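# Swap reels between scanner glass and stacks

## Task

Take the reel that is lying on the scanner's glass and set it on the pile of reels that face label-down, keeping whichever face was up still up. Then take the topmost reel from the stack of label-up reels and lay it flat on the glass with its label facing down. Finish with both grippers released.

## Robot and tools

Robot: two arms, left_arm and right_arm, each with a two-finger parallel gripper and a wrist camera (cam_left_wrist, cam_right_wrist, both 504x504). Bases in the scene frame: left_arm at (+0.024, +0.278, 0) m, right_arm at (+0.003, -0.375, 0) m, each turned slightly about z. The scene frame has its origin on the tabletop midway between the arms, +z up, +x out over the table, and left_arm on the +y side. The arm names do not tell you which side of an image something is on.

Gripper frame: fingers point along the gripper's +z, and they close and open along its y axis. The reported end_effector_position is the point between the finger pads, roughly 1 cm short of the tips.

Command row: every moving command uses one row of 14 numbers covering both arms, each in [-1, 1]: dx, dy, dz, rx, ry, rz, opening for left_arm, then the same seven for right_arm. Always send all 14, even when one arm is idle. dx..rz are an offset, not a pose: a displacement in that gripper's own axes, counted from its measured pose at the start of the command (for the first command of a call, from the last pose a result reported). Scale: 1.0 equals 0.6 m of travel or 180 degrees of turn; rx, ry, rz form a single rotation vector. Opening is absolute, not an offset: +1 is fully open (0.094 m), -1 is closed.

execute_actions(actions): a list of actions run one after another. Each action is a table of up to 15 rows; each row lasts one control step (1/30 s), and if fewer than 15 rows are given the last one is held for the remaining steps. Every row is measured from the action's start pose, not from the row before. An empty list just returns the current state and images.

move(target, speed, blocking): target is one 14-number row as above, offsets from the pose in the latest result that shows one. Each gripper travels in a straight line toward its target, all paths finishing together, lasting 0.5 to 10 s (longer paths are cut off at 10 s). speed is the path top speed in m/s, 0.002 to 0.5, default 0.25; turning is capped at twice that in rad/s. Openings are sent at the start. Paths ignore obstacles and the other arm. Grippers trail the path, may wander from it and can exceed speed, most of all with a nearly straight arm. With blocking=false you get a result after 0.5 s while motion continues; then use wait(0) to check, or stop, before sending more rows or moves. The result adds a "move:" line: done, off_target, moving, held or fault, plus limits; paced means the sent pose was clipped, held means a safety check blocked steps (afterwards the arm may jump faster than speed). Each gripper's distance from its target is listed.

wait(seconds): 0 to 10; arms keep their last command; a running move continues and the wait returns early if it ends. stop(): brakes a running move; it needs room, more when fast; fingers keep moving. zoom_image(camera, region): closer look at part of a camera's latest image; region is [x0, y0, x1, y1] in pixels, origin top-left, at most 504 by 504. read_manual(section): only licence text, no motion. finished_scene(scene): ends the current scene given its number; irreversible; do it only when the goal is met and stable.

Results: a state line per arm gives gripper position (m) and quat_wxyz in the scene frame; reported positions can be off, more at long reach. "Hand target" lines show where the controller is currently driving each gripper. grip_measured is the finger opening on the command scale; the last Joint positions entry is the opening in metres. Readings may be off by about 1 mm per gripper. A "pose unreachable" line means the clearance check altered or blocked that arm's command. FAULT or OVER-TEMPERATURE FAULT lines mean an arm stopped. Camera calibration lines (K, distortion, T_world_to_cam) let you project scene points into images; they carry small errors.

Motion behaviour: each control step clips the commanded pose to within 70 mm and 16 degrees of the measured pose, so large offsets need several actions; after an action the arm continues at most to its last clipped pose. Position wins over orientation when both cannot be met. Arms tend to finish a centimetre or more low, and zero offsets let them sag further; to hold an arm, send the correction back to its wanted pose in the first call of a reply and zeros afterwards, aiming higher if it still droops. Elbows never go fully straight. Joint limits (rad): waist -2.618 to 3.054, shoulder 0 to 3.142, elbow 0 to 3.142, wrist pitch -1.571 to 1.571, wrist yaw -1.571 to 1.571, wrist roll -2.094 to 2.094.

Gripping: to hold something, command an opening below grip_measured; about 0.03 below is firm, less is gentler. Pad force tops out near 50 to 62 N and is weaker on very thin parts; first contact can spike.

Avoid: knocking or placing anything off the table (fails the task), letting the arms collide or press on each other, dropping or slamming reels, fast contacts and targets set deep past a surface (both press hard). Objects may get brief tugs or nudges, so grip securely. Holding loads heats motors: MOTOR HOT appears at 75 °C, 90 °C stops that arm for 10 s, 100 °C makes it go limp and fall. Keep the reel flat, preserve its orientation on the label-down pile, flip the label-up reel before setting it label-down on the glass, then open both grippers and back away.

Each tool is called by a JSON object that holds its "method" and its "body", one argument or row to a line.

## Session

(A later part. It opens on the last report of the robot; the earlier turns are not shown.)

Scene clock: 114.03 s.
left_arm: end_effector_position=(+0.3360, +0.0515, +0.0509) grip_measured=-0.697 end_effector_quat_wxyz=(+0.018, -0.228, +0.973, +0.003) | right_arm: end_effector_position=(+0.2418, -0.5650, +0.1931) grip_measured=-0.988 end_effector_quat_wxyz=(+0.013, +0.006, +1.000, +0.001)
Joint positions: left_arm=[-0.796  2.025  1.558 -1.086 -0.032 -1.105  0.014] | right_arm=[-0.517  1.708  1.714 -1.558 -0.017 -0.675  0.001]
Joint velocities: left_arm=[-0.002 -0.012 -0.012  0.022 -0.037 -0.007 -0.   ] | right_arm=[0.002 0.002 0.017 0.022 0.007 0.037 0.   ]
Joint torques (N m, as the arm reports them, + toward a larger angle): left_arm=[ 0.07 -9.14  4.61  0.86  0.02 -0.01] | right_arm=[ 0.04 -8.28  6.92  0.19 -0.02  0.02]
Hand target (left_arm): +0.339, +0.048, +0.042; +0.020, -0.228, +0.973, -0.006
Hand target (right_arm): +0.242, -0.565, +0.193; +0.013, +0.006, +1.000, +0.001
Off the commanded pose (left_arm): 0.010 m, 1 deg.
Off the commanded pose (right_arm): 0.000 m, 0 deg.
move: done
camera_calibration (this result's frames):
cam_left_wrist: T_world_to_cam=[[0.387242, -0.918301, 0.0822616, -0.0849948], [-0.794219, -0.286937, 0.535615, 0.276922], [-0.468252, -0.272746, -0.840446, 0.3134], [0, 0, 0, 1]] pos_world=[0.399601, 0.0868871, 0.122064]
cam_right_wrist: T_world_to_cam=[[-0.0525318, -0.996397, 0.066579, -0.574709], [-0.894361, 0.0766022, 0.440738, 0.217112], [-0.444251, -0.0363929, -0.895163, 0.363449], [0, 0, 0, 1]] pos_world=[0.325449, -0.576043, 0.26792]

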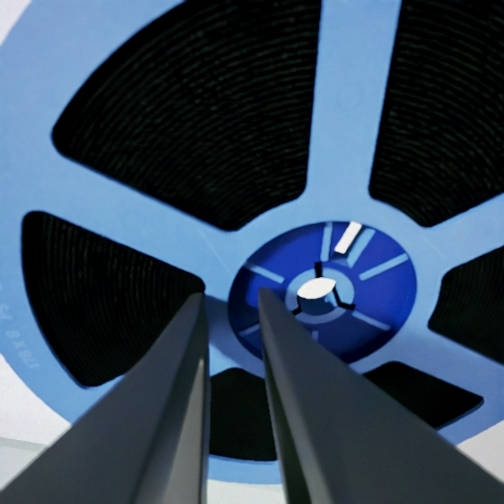

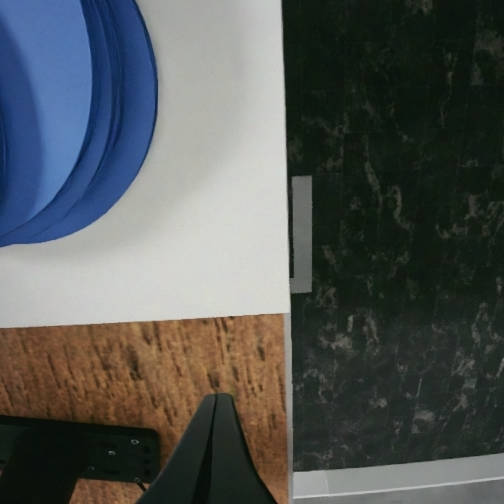

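{"method": "move", "body": {
  "target": [0,0,0.02,-0.01,0,0,-0.97,0,0,0,0,0,0,-1],
  "speed": 0.02
}}

Scene clock: 118.77 s.
left_arm: end_effector_position=(+0.3352, +0.0528, +0.0503) grip_measured=-0.931 end_effector_quat_wxyz=(+0.017, -0.228, +0.973, +0.007) | right_arm: end_effector_position=(+0.2418, -0.5650, +0.1931) grip_measured=-0.988 end_effector_quat_wxyz=(+0.013, +0.006, +1.000, +0.001)
Joint positions: left_arm=[-0.796  2.026  1.558 -1.091 -0.035 -1.105  0.003] | right_arm=[-0.517  1.708  1.714 -1.558 -0.017 -0.675  0.001]
Joint velocities: left_arm=[-0.007 -0.007  0.007 -0.081  0.051 -0.051 -0.001] | right_arm=[ 0.002  0.007  0.002  0.022  0.095  0.007 -0.001]
Joint torques (N m, as the arm reports them, + toward a larger angle): left_arm=[-0.34 -7.13  7.45  0.41 -0.16 -0.09] | right_arm=[ 0.07 -8.23  6.93  0.2  -0.01  0.03]
Hand target (left_arm): +0.336, +0.052, +0.039; +0.015, -0.229, +0.973, +0.019
Hand target (right_arm): +0.242, -0.565, +0.193; +0.013, +0.006, +1.000, +0.001
Off the commanded pose (left_arm): 0.012 m, 1 deg.
Off the commanded pose (right_arm): 0.000 m, 0 deg.
move: off_target (left_arm)
camera_calibration (this result's frames):
cam_left_wrist: T_world_to_cam=[[0.387569, -0.9188, 0.0748146, -0.0831519], [-0.792248, -0.290493, 0.536616, 0.27642], [-0.471309, -0.267248, -0.840503, 0.31364], [0, 0, 0, 1]] pos_world=[0.399042, 0.0877176, 0.121505]
cam_right_wrist: T_world_to_cam=[[-0.0525318, -0.996397, 0.066579, -0.574709], [-0.894361, 0.0766022, 0.440738, 0.217112], [-0.444251, -0.0363929, -0.895163, 0.363449], [0, 0, 0, 1]] pos_world=[0.325449, -0.576043, 0.26792]

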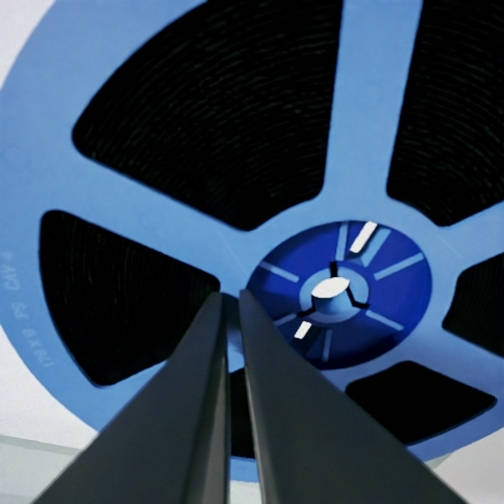

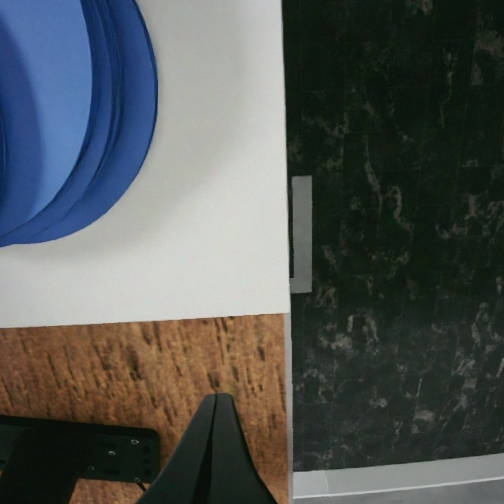

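{"method": "move", "body": {
  "target": [0,0,-0.05,-0.015,0,0,0.6,0,0,0,0,0,0,-1],
  "speed": 0.05
}}

{"method": "move", "body": {
  "target": [0,-0.06,0,0,0,0,0.6,0,0,0,0,0,0,-1],
  "speed": 0.05
}}

Scene clock: 126.90 s.
left_arm: end_effector_position=(+0.3320, +0.0537, +0.0751) grip_measured=+0.598 end_effector_quat_wxyz=(+0.005, -0.228, +0.973, +0.025) | right_arm: end_effector_position=(+0.2418, -0.5650, +0.1931) grip_measured=-0.988 end_effector_quat_wxyz=(+0.013, +0.006, +1.000, +0.001)
Joint positions: left_arm=[-0.801  2.039  1.676 -1.241 -0.04  -1.112  0.075] | right_arm=[-0.517  1.708  1.714 -1.558 -0.017 -0.675  0.001]
Joint velocities: left_arm=[-0.002 -0.002 -0.007 -0.037 -0.051 -0.022  0.001] | right_arm=[-0.002 -0.022  0.007  0.007 -0.037 -0.037 -0.   ]
Joint torques (N m, as the arm reports them, + toward a larger angle): left_arm=[-0.59 -9.76  9.51  0.03 -0.2  -0.13] | right_arm=[ 0.05 -8.2   6.9   0.2   0.    0.02]
Hand target (left_arm): +0.333, +0.052, +0.080; +0.012, -0.229, +0.973, +0.030
Hand target (right_arm): +0.242, -0.565, +0.193; +0.013, +0.006, +1.000, +0.001
Off the commanded pose (left_arm): 0.006 m, 1 deg.
Off the commanded pose (right_arm): 0.000 m, 0 deg.
move: done
camera_calibration (this result's frames):
cam_left_wrist: T_world_to_cam=[[0.389956, -0.920185, 0.0345598, -0.0805511], [-0.774737, -0.30757, 0.552434, 0.254777], [-0.497712, -0.242199, -0.83284, 0.340049], [0, 0, 0, 1]] pos_world=[0.398043, 0.0865995, 0.145243]
cam_right_wrist: T_world_to_cam=[[-0.0525318, -0.996397, 0.066579, -0.574709], [-0.894361, 0.0766022, 0.440738, 0.217112], [-0.444251, -0.0363929, -0.895163, 0.363449], [0, 0, 0, 1]] pos_world=[0.325449, -0.576043, 0.26792]

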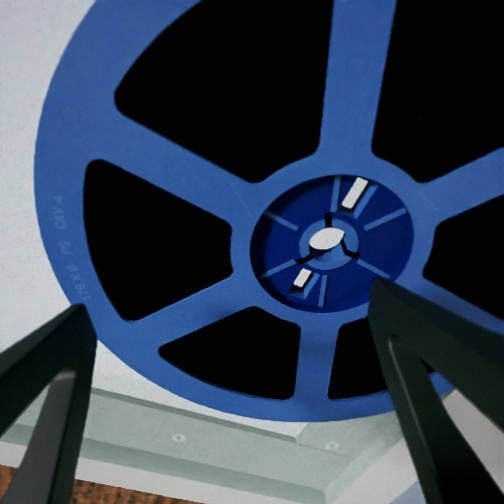

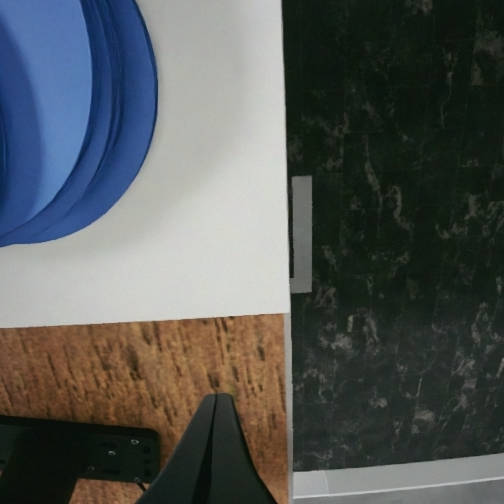

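Scene clock: 128.03 s.
left_arm: end_effector_position=(+0.3481, +0.0257, +0.0677) grip_measured=+0.598 end_effector_quat_wxyz=(+0.004, -0.227, +0.974, +0.027) | right_arm: end_effector_position=(+0.2418, -0.5650, +0.1931) grip_measured=-0.988 end_effector_quat_wxyz=(+0.013, +0.006, +1.000, +0.001)
Joint positions: left_arm=[-0.832  2.171  1.848 -1.286 -0.04  -1.139  0.075] | right_arm=[-0.517  1.708  1.714 -1.558 -0.017 -0.675  0.001]
Joint velocities: left_arm=[-0.002  0.007 -0.002 -0.081  0.007 -0.037 -0.001] | right_arm=[-0.012 -0.007 -0.002  0.022  0.037 -0.037  0.   ]
Joint torques (N m, as the arm reports them, + toward a larger angle): left_arm=[ -0.52 -10.81   9.63   0.02  -0.06  -0.12] | right_arm=[ 0.05 -8.23  6.89  0.2  -0.02  0.02]
Hand target (left_arm): +0.348, +0.022, +0.073; +0.005, -0.228, +0.973, +0.026
Hand target (right_arm): +0.242, -0.565, +0.193; +0.013, +0.006, +1.000, +0.001
Off the commanded pose (left_arm): 0.007 m, 0 deg.
Off the commanded pose (right_arm): 0.000 m, 0 deg.
move: done
camera_calibration (this result's frames):
cam_left_wrist: T_world_to_cam=[[0.387521, -0.921326, 0.0313961, -0.111338], [-0.774563, -0.306945, 0.553026, 0.262613], [-0.49988, -0.238627, -0.832572, 0.335823], [0, 0, 0, 1]] pos_world=[0.414427, 0.0581656, 0.13786]
cam_right_wrist: T_world_to_cam=[[-0.0525318, -0.996397, 0.066579, -0.574709], [-0.894361, 0.0766022, 0.440738, 0.217112], [-0.444251, -0.0363929, -0.895163, 0.363449], [0, 0, 0, 1]] pos_world=[0.325449, -0.576043, 0.26792]

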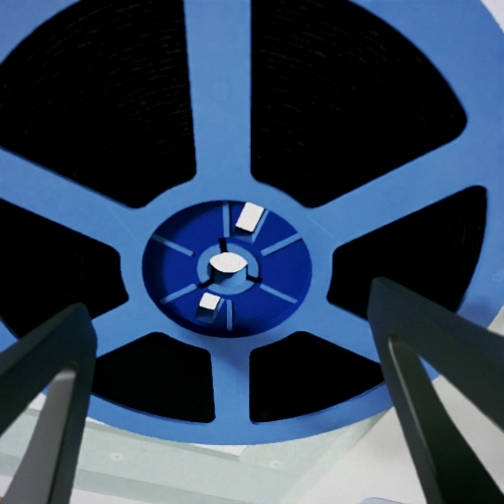

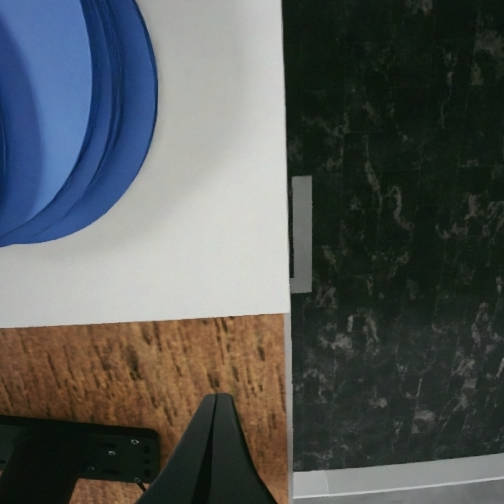

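{"method": "move", "body": {
  "target": [0.002,0,0.05,0,0,0,0.6,0,0,0,0,0,0,-1],
  "speed": 0.03
}}

{"method": "move", "body": {
  "target": [0,0,0.015,0,0,0,0.1,0,0,0,0,0,0,-1],
  "speed": 0.02
}}

Scene clock: 134.20 s.
left_arm: end_effector_position=(+0.3474, +0.0263, +0.0525) grip_measured=+0.598 end_effector_quat_wxyz=(+0.007, -0.227, +0.974, +0.024) | right_arm: end_effector_position=(+0.2418, -0.5650, +0.1931) grip_measured=-0.988 end_effector_quat_wxyz=(+0.013, +0.006, +1.000, +0.001)
Joint positions: left_arm=[-0.832  2.166  1.781 -1.216 -0.04  -1.14   0.075] | right_arm=[-0.517  1.708  1.714 -1.558 -0.017 -0.675  0.001]
Joint velocities: left_arm=[-0.017  0.002 -0.012 -0.051  0.007  0.007  0.   ] | right_arm=[-0.017 -0.002  0.002 -0.022 -0.066 -0.007 -0.001]
Joint torques (N m, as the arm reports them, + toward a larger angle): left_arm=[ 0.12 -9.93  3.43  0.69 -0.06  0.  ] | right_arm=[ 0.05 -8.24  6.9   0.2  -0.01  0.01]
Hand target (left_arm): +0.347, +0.027, +0.038; +0.004, -0.227, +0.974, +0.027
Hand target (right_arm): +0.242, -0.565, +0.193; +0.013, +0.006, +1.000, +0.001
Off the commanded pose (left_arm): 0.015 m, 0 deg.
Off the commanded pose (right_arm): 0.000 m, 0 deg.
move: off_target (left_arm)
camera_calibration (this result's frames):
cam_left_wrist: T_world_to_cam=[[0.387687, -0.92103, 0.0374536, -0.110356], [-0.7774, -0.304856, 0.550193, 0.271691], [-0.495326, -0.242419, -0.834197, 0.321524], [0, 0, 0, 1]] pos_world=[0.413256, 0.0591289, 0.122866]
cam_right_wrist: T_world_to_cam=[[-0.0525318, -0.996397, 0.066579, -0.574709], [-0.894361, 0.0766022, 0.440738, 0.217112], [-0.444251, -0.0363929, -0.895163, 0.363449], [0, 0, 0, 1]] pos_world=[0.325449, -0.576043, 0.26792]

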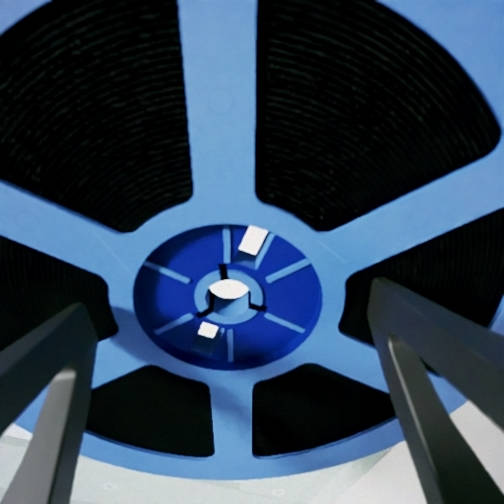

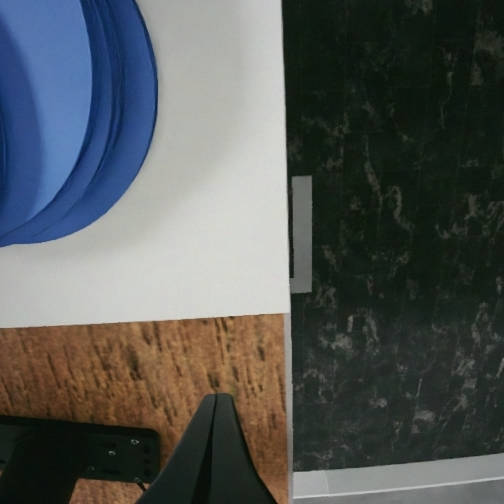

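Scene clock: 134.90 s.
left_arm: end_effector_position=(+0.3490, +0.0242, +0.0523) grip_measured=+0.102 end_effector_quat_wxyz=(+0.009, -0.227, +0.974, +0.018) | right_arm: end_effector_position=(+0.2418, -0.5650, +0.1931) grip_measured=-0.988 end_effector_quat_wxyz=(+0.013, +0.006, +1.000, +0.001)
Joint positions: left_arm=[-0.832  2.165  1.779 -1.203 -0.037 -1.14   0.052] | right_arm=[-0.517  1.708  1.714 -1.558 -0.017 -0.675  0.001]
Joint velocities: left_arm=[-0.002 -0.012 -0.022 -0.051 -0.081  0.037 -0.001] | right_arm=[ 0.007  0.007  0.007  0.007  0.051 -0.081 -0.   ]
Joint torques (N m, as the arm reports them, + toward a larger angle): left_arm=[  0.11 -10.61   4.29   0.47  -0.09  -0.01] | right_arm=[ 0.05 -8.18  6.86  0.21  0.    0.01]
Hand target (left_arm): +0.348, +0.027, +0.044; +0.007, -0.227, +0.974, +0.024
Hand target (right_arm): +0.242, -0.565, +0.193; +0.013, +0.006, +1.000, +0.001
Off the commanded pose (left_arm): 0.009 m, 1 deg.
Off the commanded pose (right_arm): 0.000 m, 0 deg.
move: done
camera_calibration (this result's frames):
cam_left_wrist: T_world_to_cam=[[0.387459, -0.920558, 0.0494882, -0.113528], [-0.781233, -0.29937, 0.547771, 0.273786], [-0.48944, -0.2509, -0.835163, 0.319856], [0, 0, 0, 1]] pos_world=[0.414428, 0.0577059, 0.122778]
cam_right_wrist: T_world_to_cam=[[-0.0525318, -0.996397, 0.066579, -0.574709], [-0.894361, 0.0766022, 0.440738, 0.217112], [-0.444251, -0.0363929, -0.895163, 0.363449], [0, 0, 0, 1]] pos_world=[0.325449, -0.576043, 0.26792]

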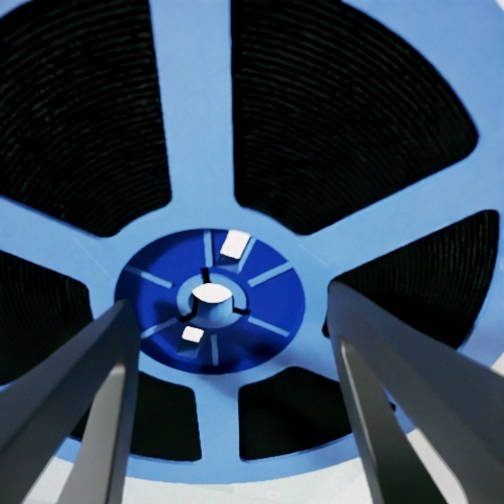

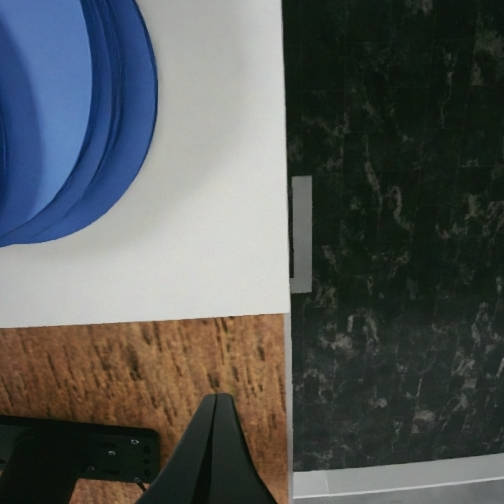

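{"method": "move", "body": {
  "target": [0,0.014,-0.025,0.007,0,0,0.6,0,0,0,0,0,0,-1],
  "speed": 0.04
}}

{"method": "move", "body": {
  "target": [0.004,0,0.045,0,0,0,0.6,0,0,0,0,0,0,-1],
  "speed": 0.03
}}

{"method": "move", "body": {
  "target": [0,0,0.02,0,0,0,0.3,0,0,0,0,0,0,-1],
  "speed": 0.02
}}

Scene clock: 144.70 s.
left_arm: end_effector_position=(+0.3465, +0.0253, +0.0629) grip_measured=+0.598 end_effector_quat_wxyz=(+0.013, -0.227, +0.974, +0.009) | right_arm: end_effector_position=(+0.2418, -0.5650, +0.1931) grip_measured=-0.988 end_effector_quat_wxyz=(+0.013, +0.006, +1.000, +0.001)
Joint positions: left_arm=[-0.832  2.128  1.762 -1.204 -0.033 -1.138  0.075] | right_arm=[-0.517  1.708  1.714 -1.558 -0.017 -0.675  0.001]
Joint velocities: left_arm=[-0.007 -0.012  0.007 -0.022 -0.007  0.051  0.   ] | right_arm=[-0.007 -0.012  0.002 -0.022 -0.081  0.037  0.   ]
Joint torques (N m, as the arm reports them, + toward a larger angle): left_arm=[  0.76 -12.57   5.23   0.23  -0.01   0.1 ] | right_arm=[ 0.04 -8.22  6.9   0.2  -0.01  0.02]
Hand target (left_arm): +0.345, +0.031, +0.067; +0.011, -0.227, +0.974, +0.008
Hand target (right_arm): +0.242, -0.565, +0.193; +0.013, +0.006, +1.000, +0.001
Off the commanded pose (left_arm): 0.008 m, 0 deg.
Off the commanded pose (right_arm): 0.000 m, 0 deg.
move: done
camera_calibration (this result's frames):
cam_left_wrist: T_world_to_cam=[[0.385319, -0.920223, 0.0686975, -0.112455], [-0.788736, -0.289789, 0.542142, 0.26906], [-0.478983, -0.263081, -0.837474, 0.324595], [0, 0, 0, 1]] pos_world=[0.411024, 0.0598818, 0.133696]
cam_right_wrist: T_world_to_cam=[[-0.0525318, -0.996397, 0.066579, -0.574709], [-0.894361, 0.0766022, 0.440738, 0.217112], [-0.444251, -0.0363929, -0.895163, 0.363449], [0, 0, 0, 1]] pos_world=[0.325449, -0.576043, 0.26792]

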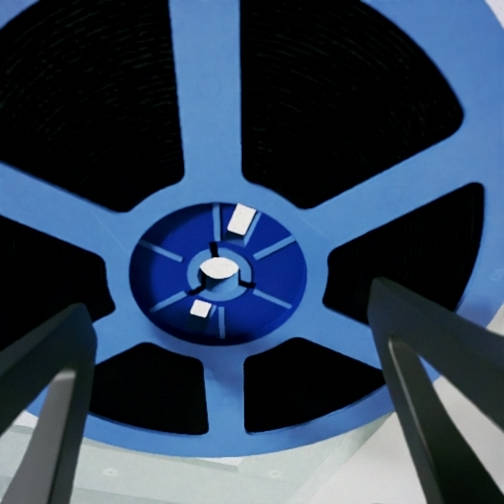

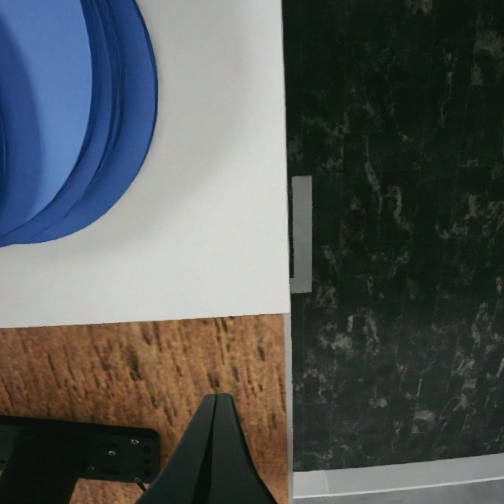

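Scene clock: 145.83 s.
left_arm: end_effector_position=(+0.3467, +0.0252, +0.0509) grip_measured=+0.598 end_effector_quat_wxyz=(+0.016, -0.227, +0.974, +0.006) | right_arm: end_effector_position=(+0.2418, -0.5650, +0.1931) grip_measured=-0.988 end_effector_quat_wxyz=(+0.013, +0.006, +1.000, +0.001)
Joint positions: left_arm=[-0.832  2.128  1.714 -1.148 -0.033 -1.138  0.075] | right_arm=[-0.517  1.708  1.714 -1.558 -0.017 -0.675  0.001]
Joint velocities: left_arm=[ 0.007 -0.002 -0.022  0.081 -0.051  0.022 -0.   ] | right_arm=[-0.007 -0.022 -0.007  0.051 -0.022  0.051  0.   ]
Joint torques (N m, as the arm reports them, + toward a larger angle): left_arm=[-0.11 -9.59  3.29  0.77 -0.06 -0.05] | right_arm=[ 0.04 -8.26  6.91  0.22 -0.01  0.03]
Hand target (left_arm): +0.345, +0.025, +0.036; +0.013, -0.227, +0.974, +0.010
Hand target (right_arm): +0.242, -0.565, +0.193; +0.013, +0.006, +1.000, +0.001
Off the commanded pose (left_arm): 0.015 m, 0 deg.
Off the commanded pose (right_arm): 0.000 m, 0 deg.
move: off_target (left_arm)
camera_calibration (this result's frames):
cam_left_wrist: T_world_to_cam=[[0.384847, -0.91984, 0.0760696, -0.112104], [-0.792259, -0.286935, 0.538511, 0.277011], [-0.473517, -0.267511, -0.839178, 0.312925], [0, 0, 0, 1]] pos_world=[0.410783, 0.0600774, 0.121954]
cam_right_wrist: T_world_to_cam=[[-0.0525318, -0.996397, 0.066579, -0.574709], [-0.894361, 0.0766022, 0.440738, 0.217112], [-0.444251, -0.0363929, -0.895163, 0.363449], [0, 0, 0, 1]] pos_world=[0.325449, -0.576043, 0.26792]

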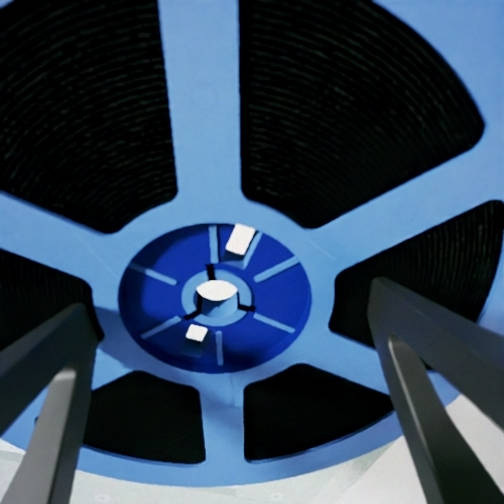

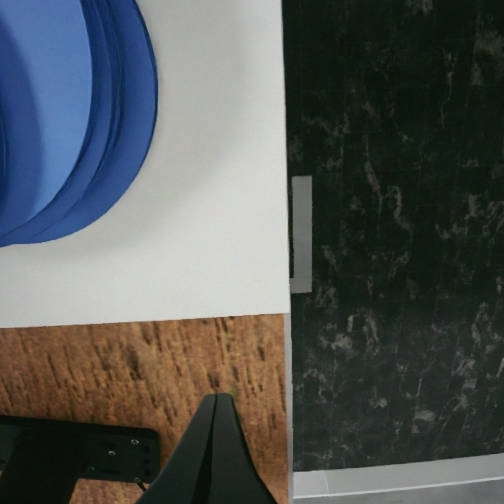

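Scene clock: 146.67 s.
left_arm: end_effector_position=(+0.3465, +0.0260, +0.0520) grip_measured=+0.303 end_effector_quat_wxyz=(+0.017, -0.227, +0.974, +0.007) | right_arm: end_effector_position=(+0.2418, -0.5650, +0.1931) grip_measured=-0.988 end_effector_quat_wxyz=(+0.013, +0.006, +1.000, +0.001)
Joint positions: left_arm=[-0.831  2.125  1.714 -1.151 -0.035 -1.138  0.061] | right_arm=[-0.517  1.708  1.714 -1.558 -0.017 -0.675  0.001]
Joint velocities: left_arm=[-0.002 -0.007 -0.002  0.037  0.066 -0.037  0.   ] | right_arm=[ 0.002 -0.012 -0.002 -0.022  0.007  0.081 -0.   ]
Joint torques (N m, as the arm reports them, + toward a larger angle): left_arm=[ 0.1  -9.8   3.58  0.8  -0.04 -0.01] | right_arm=[ 0.03 -8.2   6.89  0.2  -0.02  0.02]
Hand target (left_arm): +0.347, +0.026, +0.039; +0.016, -0.227, +0.974, +0.007
Hand target (right_arm): +0.242, -0.565, +0.193; +0.013, +0.006, +1.000, +0.001
Off the commanded pose (left_arm): 0.013 m, 0 deg.
Off the commanded pose (right_arm): 0.000 m, 0 deg.
move: off_target (left_arm)
camera_calibration (this result's frames):
cam_left_wrist: T_world_to_cam=[[0.384818, -0.919982, 0.0744852, -0.111259], [-0.792577, -0.288011, 0.537468, 0.276704], [-0.473009, -0.265863, -0.839988, 0.313741], [0, 0, 0, 1]] pos_world=[0.410526, 0.0607495, 0.123106]
cam_right_wrist: T_world_to_cam=[[-0.0525318, -0.996397, 0.066579, -0.574709], [-0.894361, 0.0766022, 0.440738, 0.217112], [-0.444251, -0.0363929, -0.895163, 0.363449], [0, 0, 0, 1]] pos_world=[0.325449, -0.576043, 0.26792]

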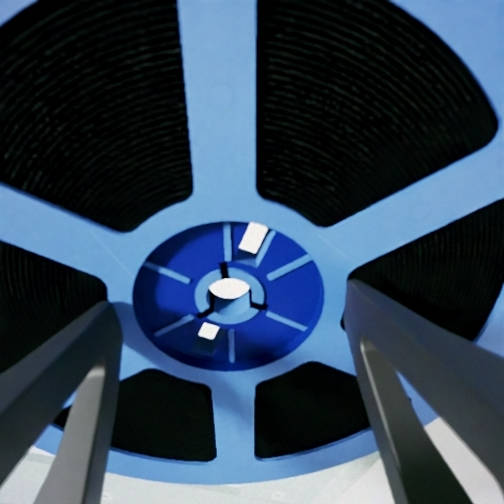

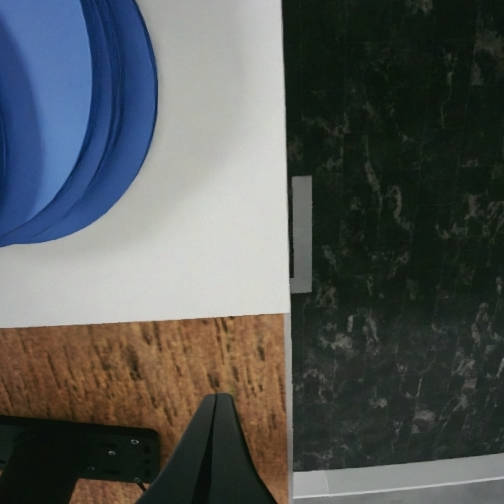

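Self-centred, like the success earlier. Close further.

{"method": "move", "body": {
  "target": [0,0,0.02,0,0,0,0.1,0,0,0,0,0,0,-1],
  "speed": 0.02
}}

Scene clock: 151.60 s.
left_arm: end_effector_position=(+0.3480, +0.0240, +0.0525) grip_measured=+0.102 end_effector_quat_wxyz=(+0.018, -0.227, +0.974, +0.002) | right_arm: end_effector_position=(+0.2418, -0.5650, +0.1931) grip_measured=-0.988 end_effector_quat_wxyz=(+0.013, +0.006, +1.000, +0.001)
Joint positions: left_arm=[-0.831  2.124  1.714 -1.141 -0.031 -1.138  0.052] | right_arm=[-0.517  1.708  1.714 -1.558 -0.017 -0.675  0.001]
Joint velocities: left_arm=[-0.012  0.002  0.012 -0.007 -0.037  0.007 -0.001] | right_arm=[ 0.002 -0.022 -0.007 -0.007 -0.022 -0.007  0.   ]
Joint torques (N m, as the arm reports them, + toward a larger angle): left_arm=[ 0.15 -9.96  3.59  0.69 -0.09 -0.01] | right_arm=[ 0.06 -8.23  6.9   0.21 -0.01  0.02]
Hand target (left_arm): +0.347, +0.026, +0.040; +0.016, -0.227, +0.974, +0.007
Hand target (right_arm): +0.242, -0.565, +0.193; +0.013, +0.006, +1.000, +0.001
Off the commanded pose (left_arm): 0.013 m, 1 deg.
Off the commanded pose (right_arm): 0.000 m, 0 deg.
move: off_target (left_arm)
camera_calibration (this result's frames):
cam_left_wrist: T_world_to_cam=[[0.384282, -0.91925, 0.0854816, -0.114138], [-0.795885, -0.282935, 0.535271, 0.278224], [-0.467862, -0.273728, -0.840344, 0.312725], [0, 0, 0, 1]] pos_world=[0.411608, 0.0593995, 0.123628]
cam_right_wrist: T_world_to_cam=[[-0.0525318, -0.996397, 0.066579, -0.574709], [-0.894361, 0.0766022, 0.440738, 0.217112], [-0.444251, -0.0363929, -0.895163, 0.363449], [0, 0, 0, 1]] pos_world=[0.325449, -0.576043, 0.26792]

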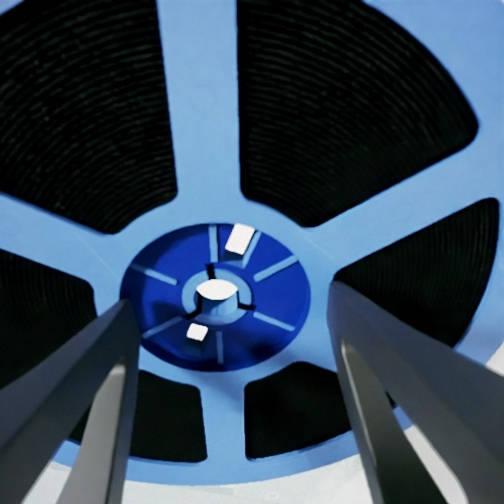

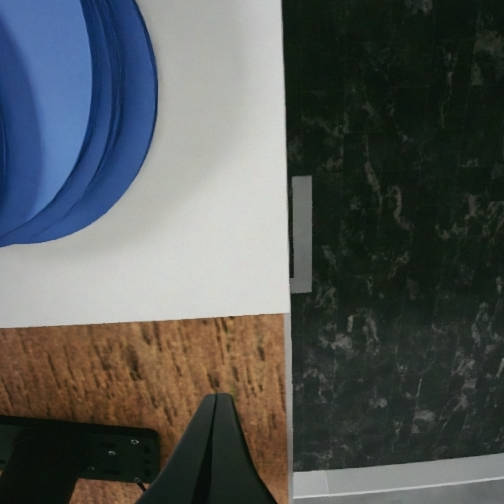

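{"method": "move", "body": {
  "target": [0,0.008,0,0.004,0,0,0.45,0,0,0,0,0,0,-1],
  "speed": 0.02
}}

{"method": "move", "body": {
  "target": [0,0,0.05,0,0,0,0.45,0,0,0,0,0,0,-1],
  "speed": 0.02
}}

{"method": "execute_actions", "body": {
  "actions": [
    [[0,0,0.06,0,0,0,0.3,0,0,0,0,0,0,-1]],
    [[0,0,0.06,0,0,0,0.22,0,0,0,0,0,0,-1]],
    [[0,0,0.06,0,0,0,0.15,0,0,0,0,0,0,-1]]
  ]
}}

Scene clock: 167.60 s.
left_arm: end_effector_position=(+0.3481, +0.0234, +0.0534) grip_measured=+0.448 end_effector_quat_wxyz=(+0.022, -0.227, +0.974, -0.005) | right_arm: end_effector_position=(+0.2418, -0.5650, +0.1931) grip_measured=-0.988 end_effector_quat_wxyz=(+0.013, +0.006, +1.000, +0.001)
Joint positions: left_arm=[-0.831  2.109  1.694 -1.12  -0.029 -1.138  0.068] | right_arm=[-0.517  1.708  1.714 -1.558 -0.017 -0.675  0.001]
Joint velocities: left_arm=[-0.002 -0.007  0.002  0.022 -0.022 -0.066 -0.001] | right_arm=[ 0.037  0.007 -0.012 -0.051  0.007 -0.037  0.   ]
Joint torques (N m, as the arm reports them, + toward a larger angle): left_arm=[  0.54 -11.75   4.38   0.42  -0.03   0.06] | right_arm=[ 0.02 -8.19  6.89  0.19  0.    0.03]
Hand target (left_arm): +0.346, +0.028, +0.052; +0.020, -0.227, +0.974, -0.004
Hand target (right_arm): +0.242, -0.565, +0.193; +0.013, +0.006, +1.000, +0.001
Off the commanded pose (left_arm): 0.005 m, 0 deg.
Off the commanded pose (right_arm): 0.000 m, 0 deg.
move: done
camera_calibration (this result's frames):
cam_left_wrist: T_world_to_cam=[[0.383198, -0.918171, 0.100604, -0.115222], [-0.801767, -0.276568, 0.529792, 0.279819], [-0.458616, -0.283676, -0.84214, 0.310463], [0, 0, 0, 1]] pos_world=[0.410886, 0.0596667, 0.124799]
cam_right_wrist: T_world_to_cam=[[-0.0525318, -0.996397, 0.066579, -0.574709], [-0.894361, 0.0766022, 0.440738, 0.217112], [-0.444251, -0.0363929, -0.895163, 0.363449], [0, 0, 0, 1]] pos_world=[0.325449, -0.576043, 0.26792]

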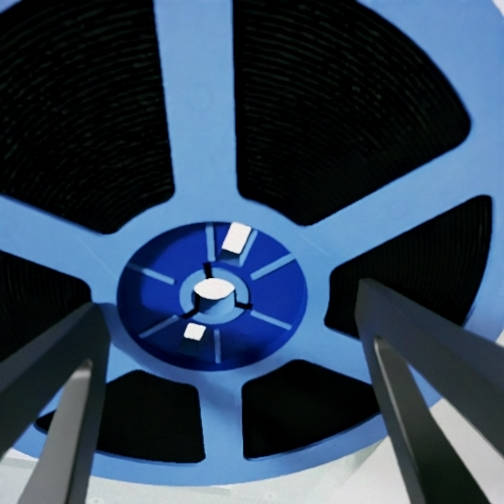

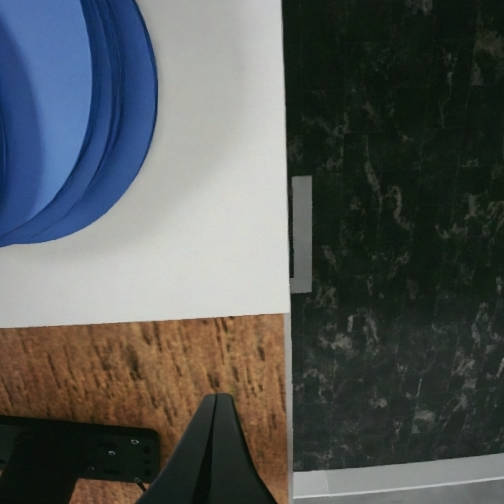

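Scene clock: 169.33 s.
left_arm: end_effector_position=(+0.3479, +0.0236, +0.0524) grip_measured=+0.448 end_effector_quat_wxyz=(+0.027, -0.227, +0.973, -0.011) | right_arm: end_effector_position=(+0.2418, -0.5650, +0.1931) grip_measured=-0.988 end_effector_quat_wxyz=(+0.013, +0.006, +1.000, +0.001)
Joint positions: left_arm=[-0.831  2.094  1.667 -1.093 -0.029 -1.138  0.068] | right_arm=[-0.517  1.708  1.714 -1.558 -0.017 -0.675  0.001]
Joint velocities: left_arm=[ 0.017  0.007 -0.002 -0.007 -0.066 -0.037  0.001] | right_arm=[-0.032 -0.012 -0.022  0.051  0.051  0.051 -0.001]
Joint torques (N m, as the arm reports them, + toward a larger angle): left_arm=[ 0.24 -7.44  2.01  1.2  -0.05  0.01] | right_arm=[-0.02 -8.21  6.85  0.21 -0.01  0.02]
Hand target (left_arm): +0.349, +0.025, +0.025; +0.022, -0.227, +0.974, -0.004
Hand target (right_arm): +0.242, -0.565, +0.193; +0.013, +0.006, +1.000, +0.001
Off the commanded pose (left_arm): 0.029 m, 1 deg.
Off the commanded pose (right_arm): 0.000 m, 0 deg.
move: off_target (left_arm)
camera_calibration (this result's frames):
cam_left_wrist: T_world_to_cam=[[0.38196, -0.917168, 0.113619, -0.115167], [-0.807854, -0.27164, 0.523052, 0.282574], [-0.448864, -0.291573, -0.844693, 0.306519], [0, 0, 0, 1]] pos_world=[0.409853, 0.0605032, 0.124199]
cam_right_wrist: T_world_to_cam=[[-0.0525318, -0.996397, 0.066579, -0.574709], [-0.894361, 0.0766022, 0.440738, 0.217112], [-0.444251, -0.0363929, -0.895163, 0.363449], [0, 0, 0, 1]] pos_world=[0.325449, -0.576043, 0.26792]

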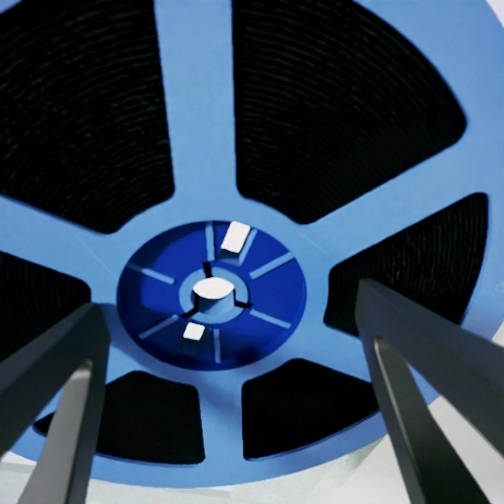

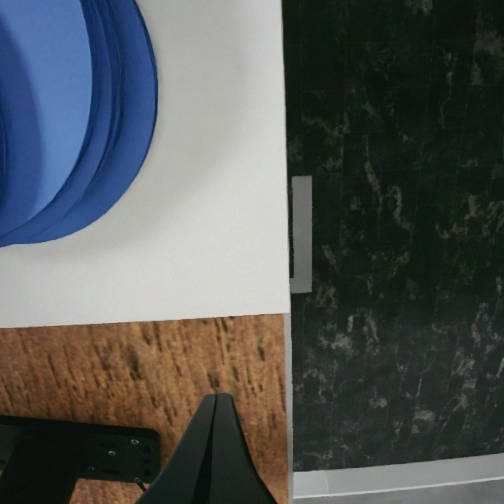

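Scene clock: 170.83 s.
left_arm: end_effector_position=(+0.3450, +0.0295, +0.0525) grip_measured=+0.152 end_effector_quat_wxyz=(+0.045, -0.227, +0.973, -0.021) | right_arm: end_effector_position=(+0.2418, -0.5650, +0.1931) grip_measured=-0.988 end_effector_quat_wxyz=(+0.013, +0.006, +1.000, +0.001)
Joint positions: left_arm=[-0.831  2.036  1.576 -1.024 -0.045 -1.138  0.054] | right_arm=[-0.517  1.708  1.714 -1.558 -0.017 -0.675  0.001]
Joint velocities: left_arm=[-0.007 -0.017  0.002  0.007 -0.007  0.066 -0.   ] | right_arm=[ 0.002 -0.017 -0.007 -0.037 -0.022  0.022  0.001]
Joint torques (N m, as the arm reports them, + toward a larger angle): left_arm=[ 0.38 -5.79  1.49  1.51 -0.03  0.03] | right_arm=[ 0.03 -8.25  6.91  0.19 -0.02  0.02]
Hand target (left_arm): +0.347, +0.030, +0.018; +0.038, -0.227, +0.973, -0.016
Hand target (right_arm): +0.242, -0.565, +0.193; +0.013, +0.006, +1.000, +0.001
Off the commanded pose (left_arm): 0.036 m, 1 deg.
Off the commanded pose (right_arm): 0.000 m, 0 deg.
camera_calibration (this result's frames):
cam_left_wrist: T_world_to_cam=[[0.378046, -0.915317, 0.138837, -0.108708], [-0.827339, -0.266728, 0.494334, 0.289887], [-0.41544, -0.301747, -0.858113, 0.296536], [0, 0, 0, 1]] pos_world=[0.404125, 0.0672972, 0.126254]
cam_right_wrist: T_world_to_cam=[[-0.0525318, -0.996397, 0.066579, -0.574709], [-0.894361, 0.0766022, 0.440738, 0.217112], [-0.444251, -0.0363929, -0.895163, 0.363449], [0, 0, 0, 1]] pos_world=[0.325449, -0.576043, 0.26792]

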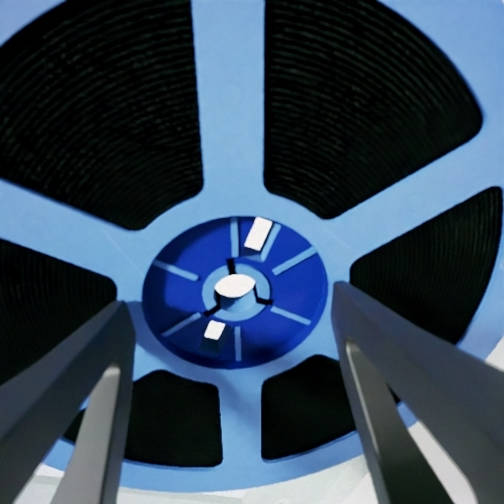

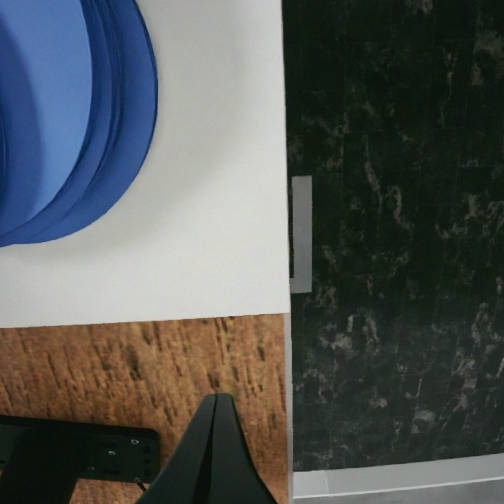

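{"method": "move", "body": {
  "target": [0,0,-0.03,-0.004,0.03,0,0.55,0,0,0,0,0,0,-1],
  "speed": 0.04
}}

{"method": "move", "body": {
  "target": [0,0,0.02,0,0,0,0.55,0,0,0,0,0,0,-1],
  "speed": 0.02
}}

Scene clock: 181.93 s.
left_arm: end_effector_position=(+0.3395, +0.0293, +0.0659) grip_measured=+0.548 end_effector_quat_wxyz=(+0.000, -0.228, +0.973, -0.024) | right_arm: end_effector_position=(+0.2418, -0.5650, +0.1931) grip_measured=-0.988 end_effector_quat_wxyz=(+0.013, +0.006, +1.000, +0.001)
Joint positions: left_arm=[-0.807  2.059  1.669 -1.144  0.03  -1.117  0.073] | right_arm=[-0.517  1.708  1.714 -1.558 -0.017 -0.675  0.001]
Joint velocities: left_arm=[ 0.012  0.002  0.002  0.066 -0.066 -0.007 -0.001] | right_arm=[-0.007 -0.007 -0.002 -0.007  0.051  0.037 -0.001]
Joint torques (N m, as the arm reports them, + toward a larger angle): left_arm=[ 0.67 -9.85  9.73  0.18  0.03  0.08] | right_arm=[ 0.03 -8.23  6.84  0.21  0.    0.01]
Hand target (left_arm): +0.343, +0.030, +0.071; -0.002, -0.227, +0.974, -0.026
Hand target (right_arm): +0.242, -0.565, +0.193; +0.013, +0.006, +1.000, +0.001
Off the commanded pose (left_arm): 0.006 m, 0 deg.
Off the commanded pose (right_arm): 0.000 m, 0 deg.
move: done
camera_calibration (this result's frames):
cam_left_wrist: T_world_to_cam=[[0.387756, -0.912683, 0.129053, -0.111411], [-0.782203, -0.251738, 0.5699, 0.257935], [-0.487651, -0.321928, -0.811517, 0.327756], [0, 0, 0, 1]] pos_world=[0.404788, 0.0687623, 0.13336]
cam_right_wrist: T_world_to_cam=[[-0.0525318, -0.996397, 0.066579, -0.574709], [-0.894361, 0.0766022, 0.440738, 0.217112], [-0.444251, -0.0363929, -0.895163, 0.363449], [0, 0, 0, 1]] pos_world=[0.325449, -0.576043, 0.26792]

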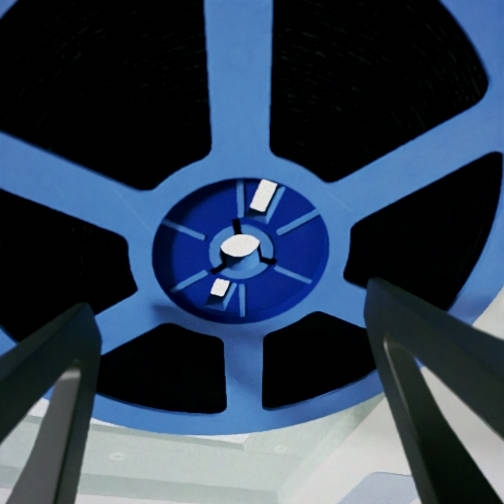

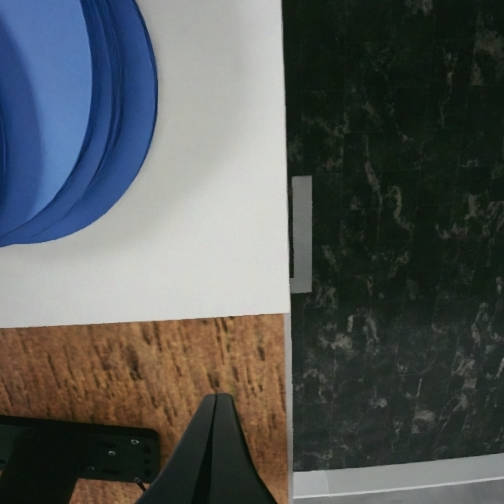

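Scene clock: 182.77 s.
left_arm: end_effector_position=(+0.3403, +0.0287, +0.0613) grip_measured=+0.548 end_effector_quat_wxyz=(+0.002, -0.228, +0.973, -0.026) | right_arm: end_effector_position=(+0.2418, -0.5650, +0.1931) grip_measured=-0.988 end_effector_quat_wxyz=(+0.013, +0.006, +1.000, +0.001)
Joint positions: left_arm=[-0.807  2.059  1.65  -1.119  0.03  -1.117  0.073] | right_arm=[-0.517  1.708  1.714 -1.558 -0.017 -0.675  0.001]
Joint velocities: left_arm=[ 0.007 -0.007 -0.007 -0.022 -0.037  0.081  0.   ] | right_arm=[ 0.007 -0.012  0.012 -0.022 -0.081  0.037  0.   ]
Joint torques (N m, as the arm reports them, + toward a larger angle): left_arm=[-0.01 -9.52  5.5   0.53 -0.03 -0.02] | right_arm=[ 0.06 -8.21  6.89  0.19 -0.01  0.01]
Hand target (left_arm): +0.340, +0.029, +0.054; -0.000, -0.228, +0.973, -0.023
Hand target (right_arm): +0.242, -0.565, +0.193; +0.013, +0.006, +1.000, +0.001
Off the commanded pose (left_arm): 0.007 m, 0 deg.
Off the commanded pose (right_arm): 0.000 m, 0 deg.
move: done
camera_calibration (this result's frames):
cam_left_wrist: T_world_to_cam=[[0.387038, -0.91213, 0.134985, -0.111782], [-0.785294, -0.249356, 0.566687, 0.262177], [-0.483233, -0.325332, -0.8128, 0.322887], [0, 0, 0, 1]] pos_world=[0.405179, 0.0684608, 0.128959]
cam_right_wrist: T_world_to_cam=[[-0.0525318, -0.996397, 0.066579, -0.574709], [-0.894361, 0.0766022, 0.440738, 0.217112], [-0.444251, -0.0363929, -0.895163, 0.363449], [0, 0, 0, 1]] pos_world=[0.325449, -0.576043, 0.26792]

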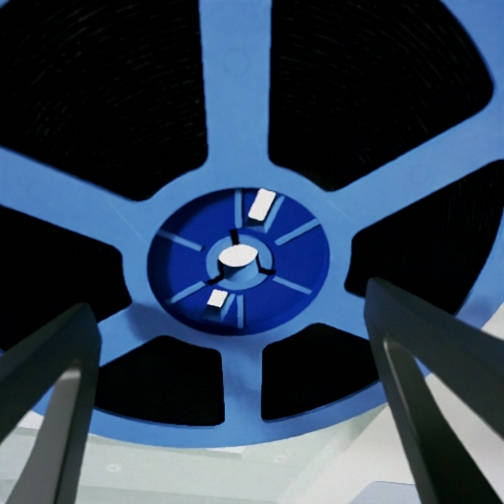

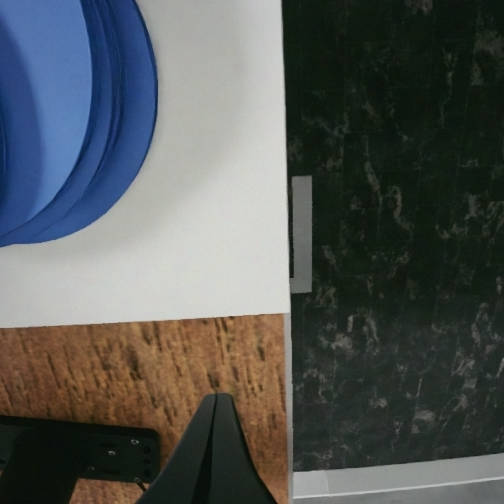

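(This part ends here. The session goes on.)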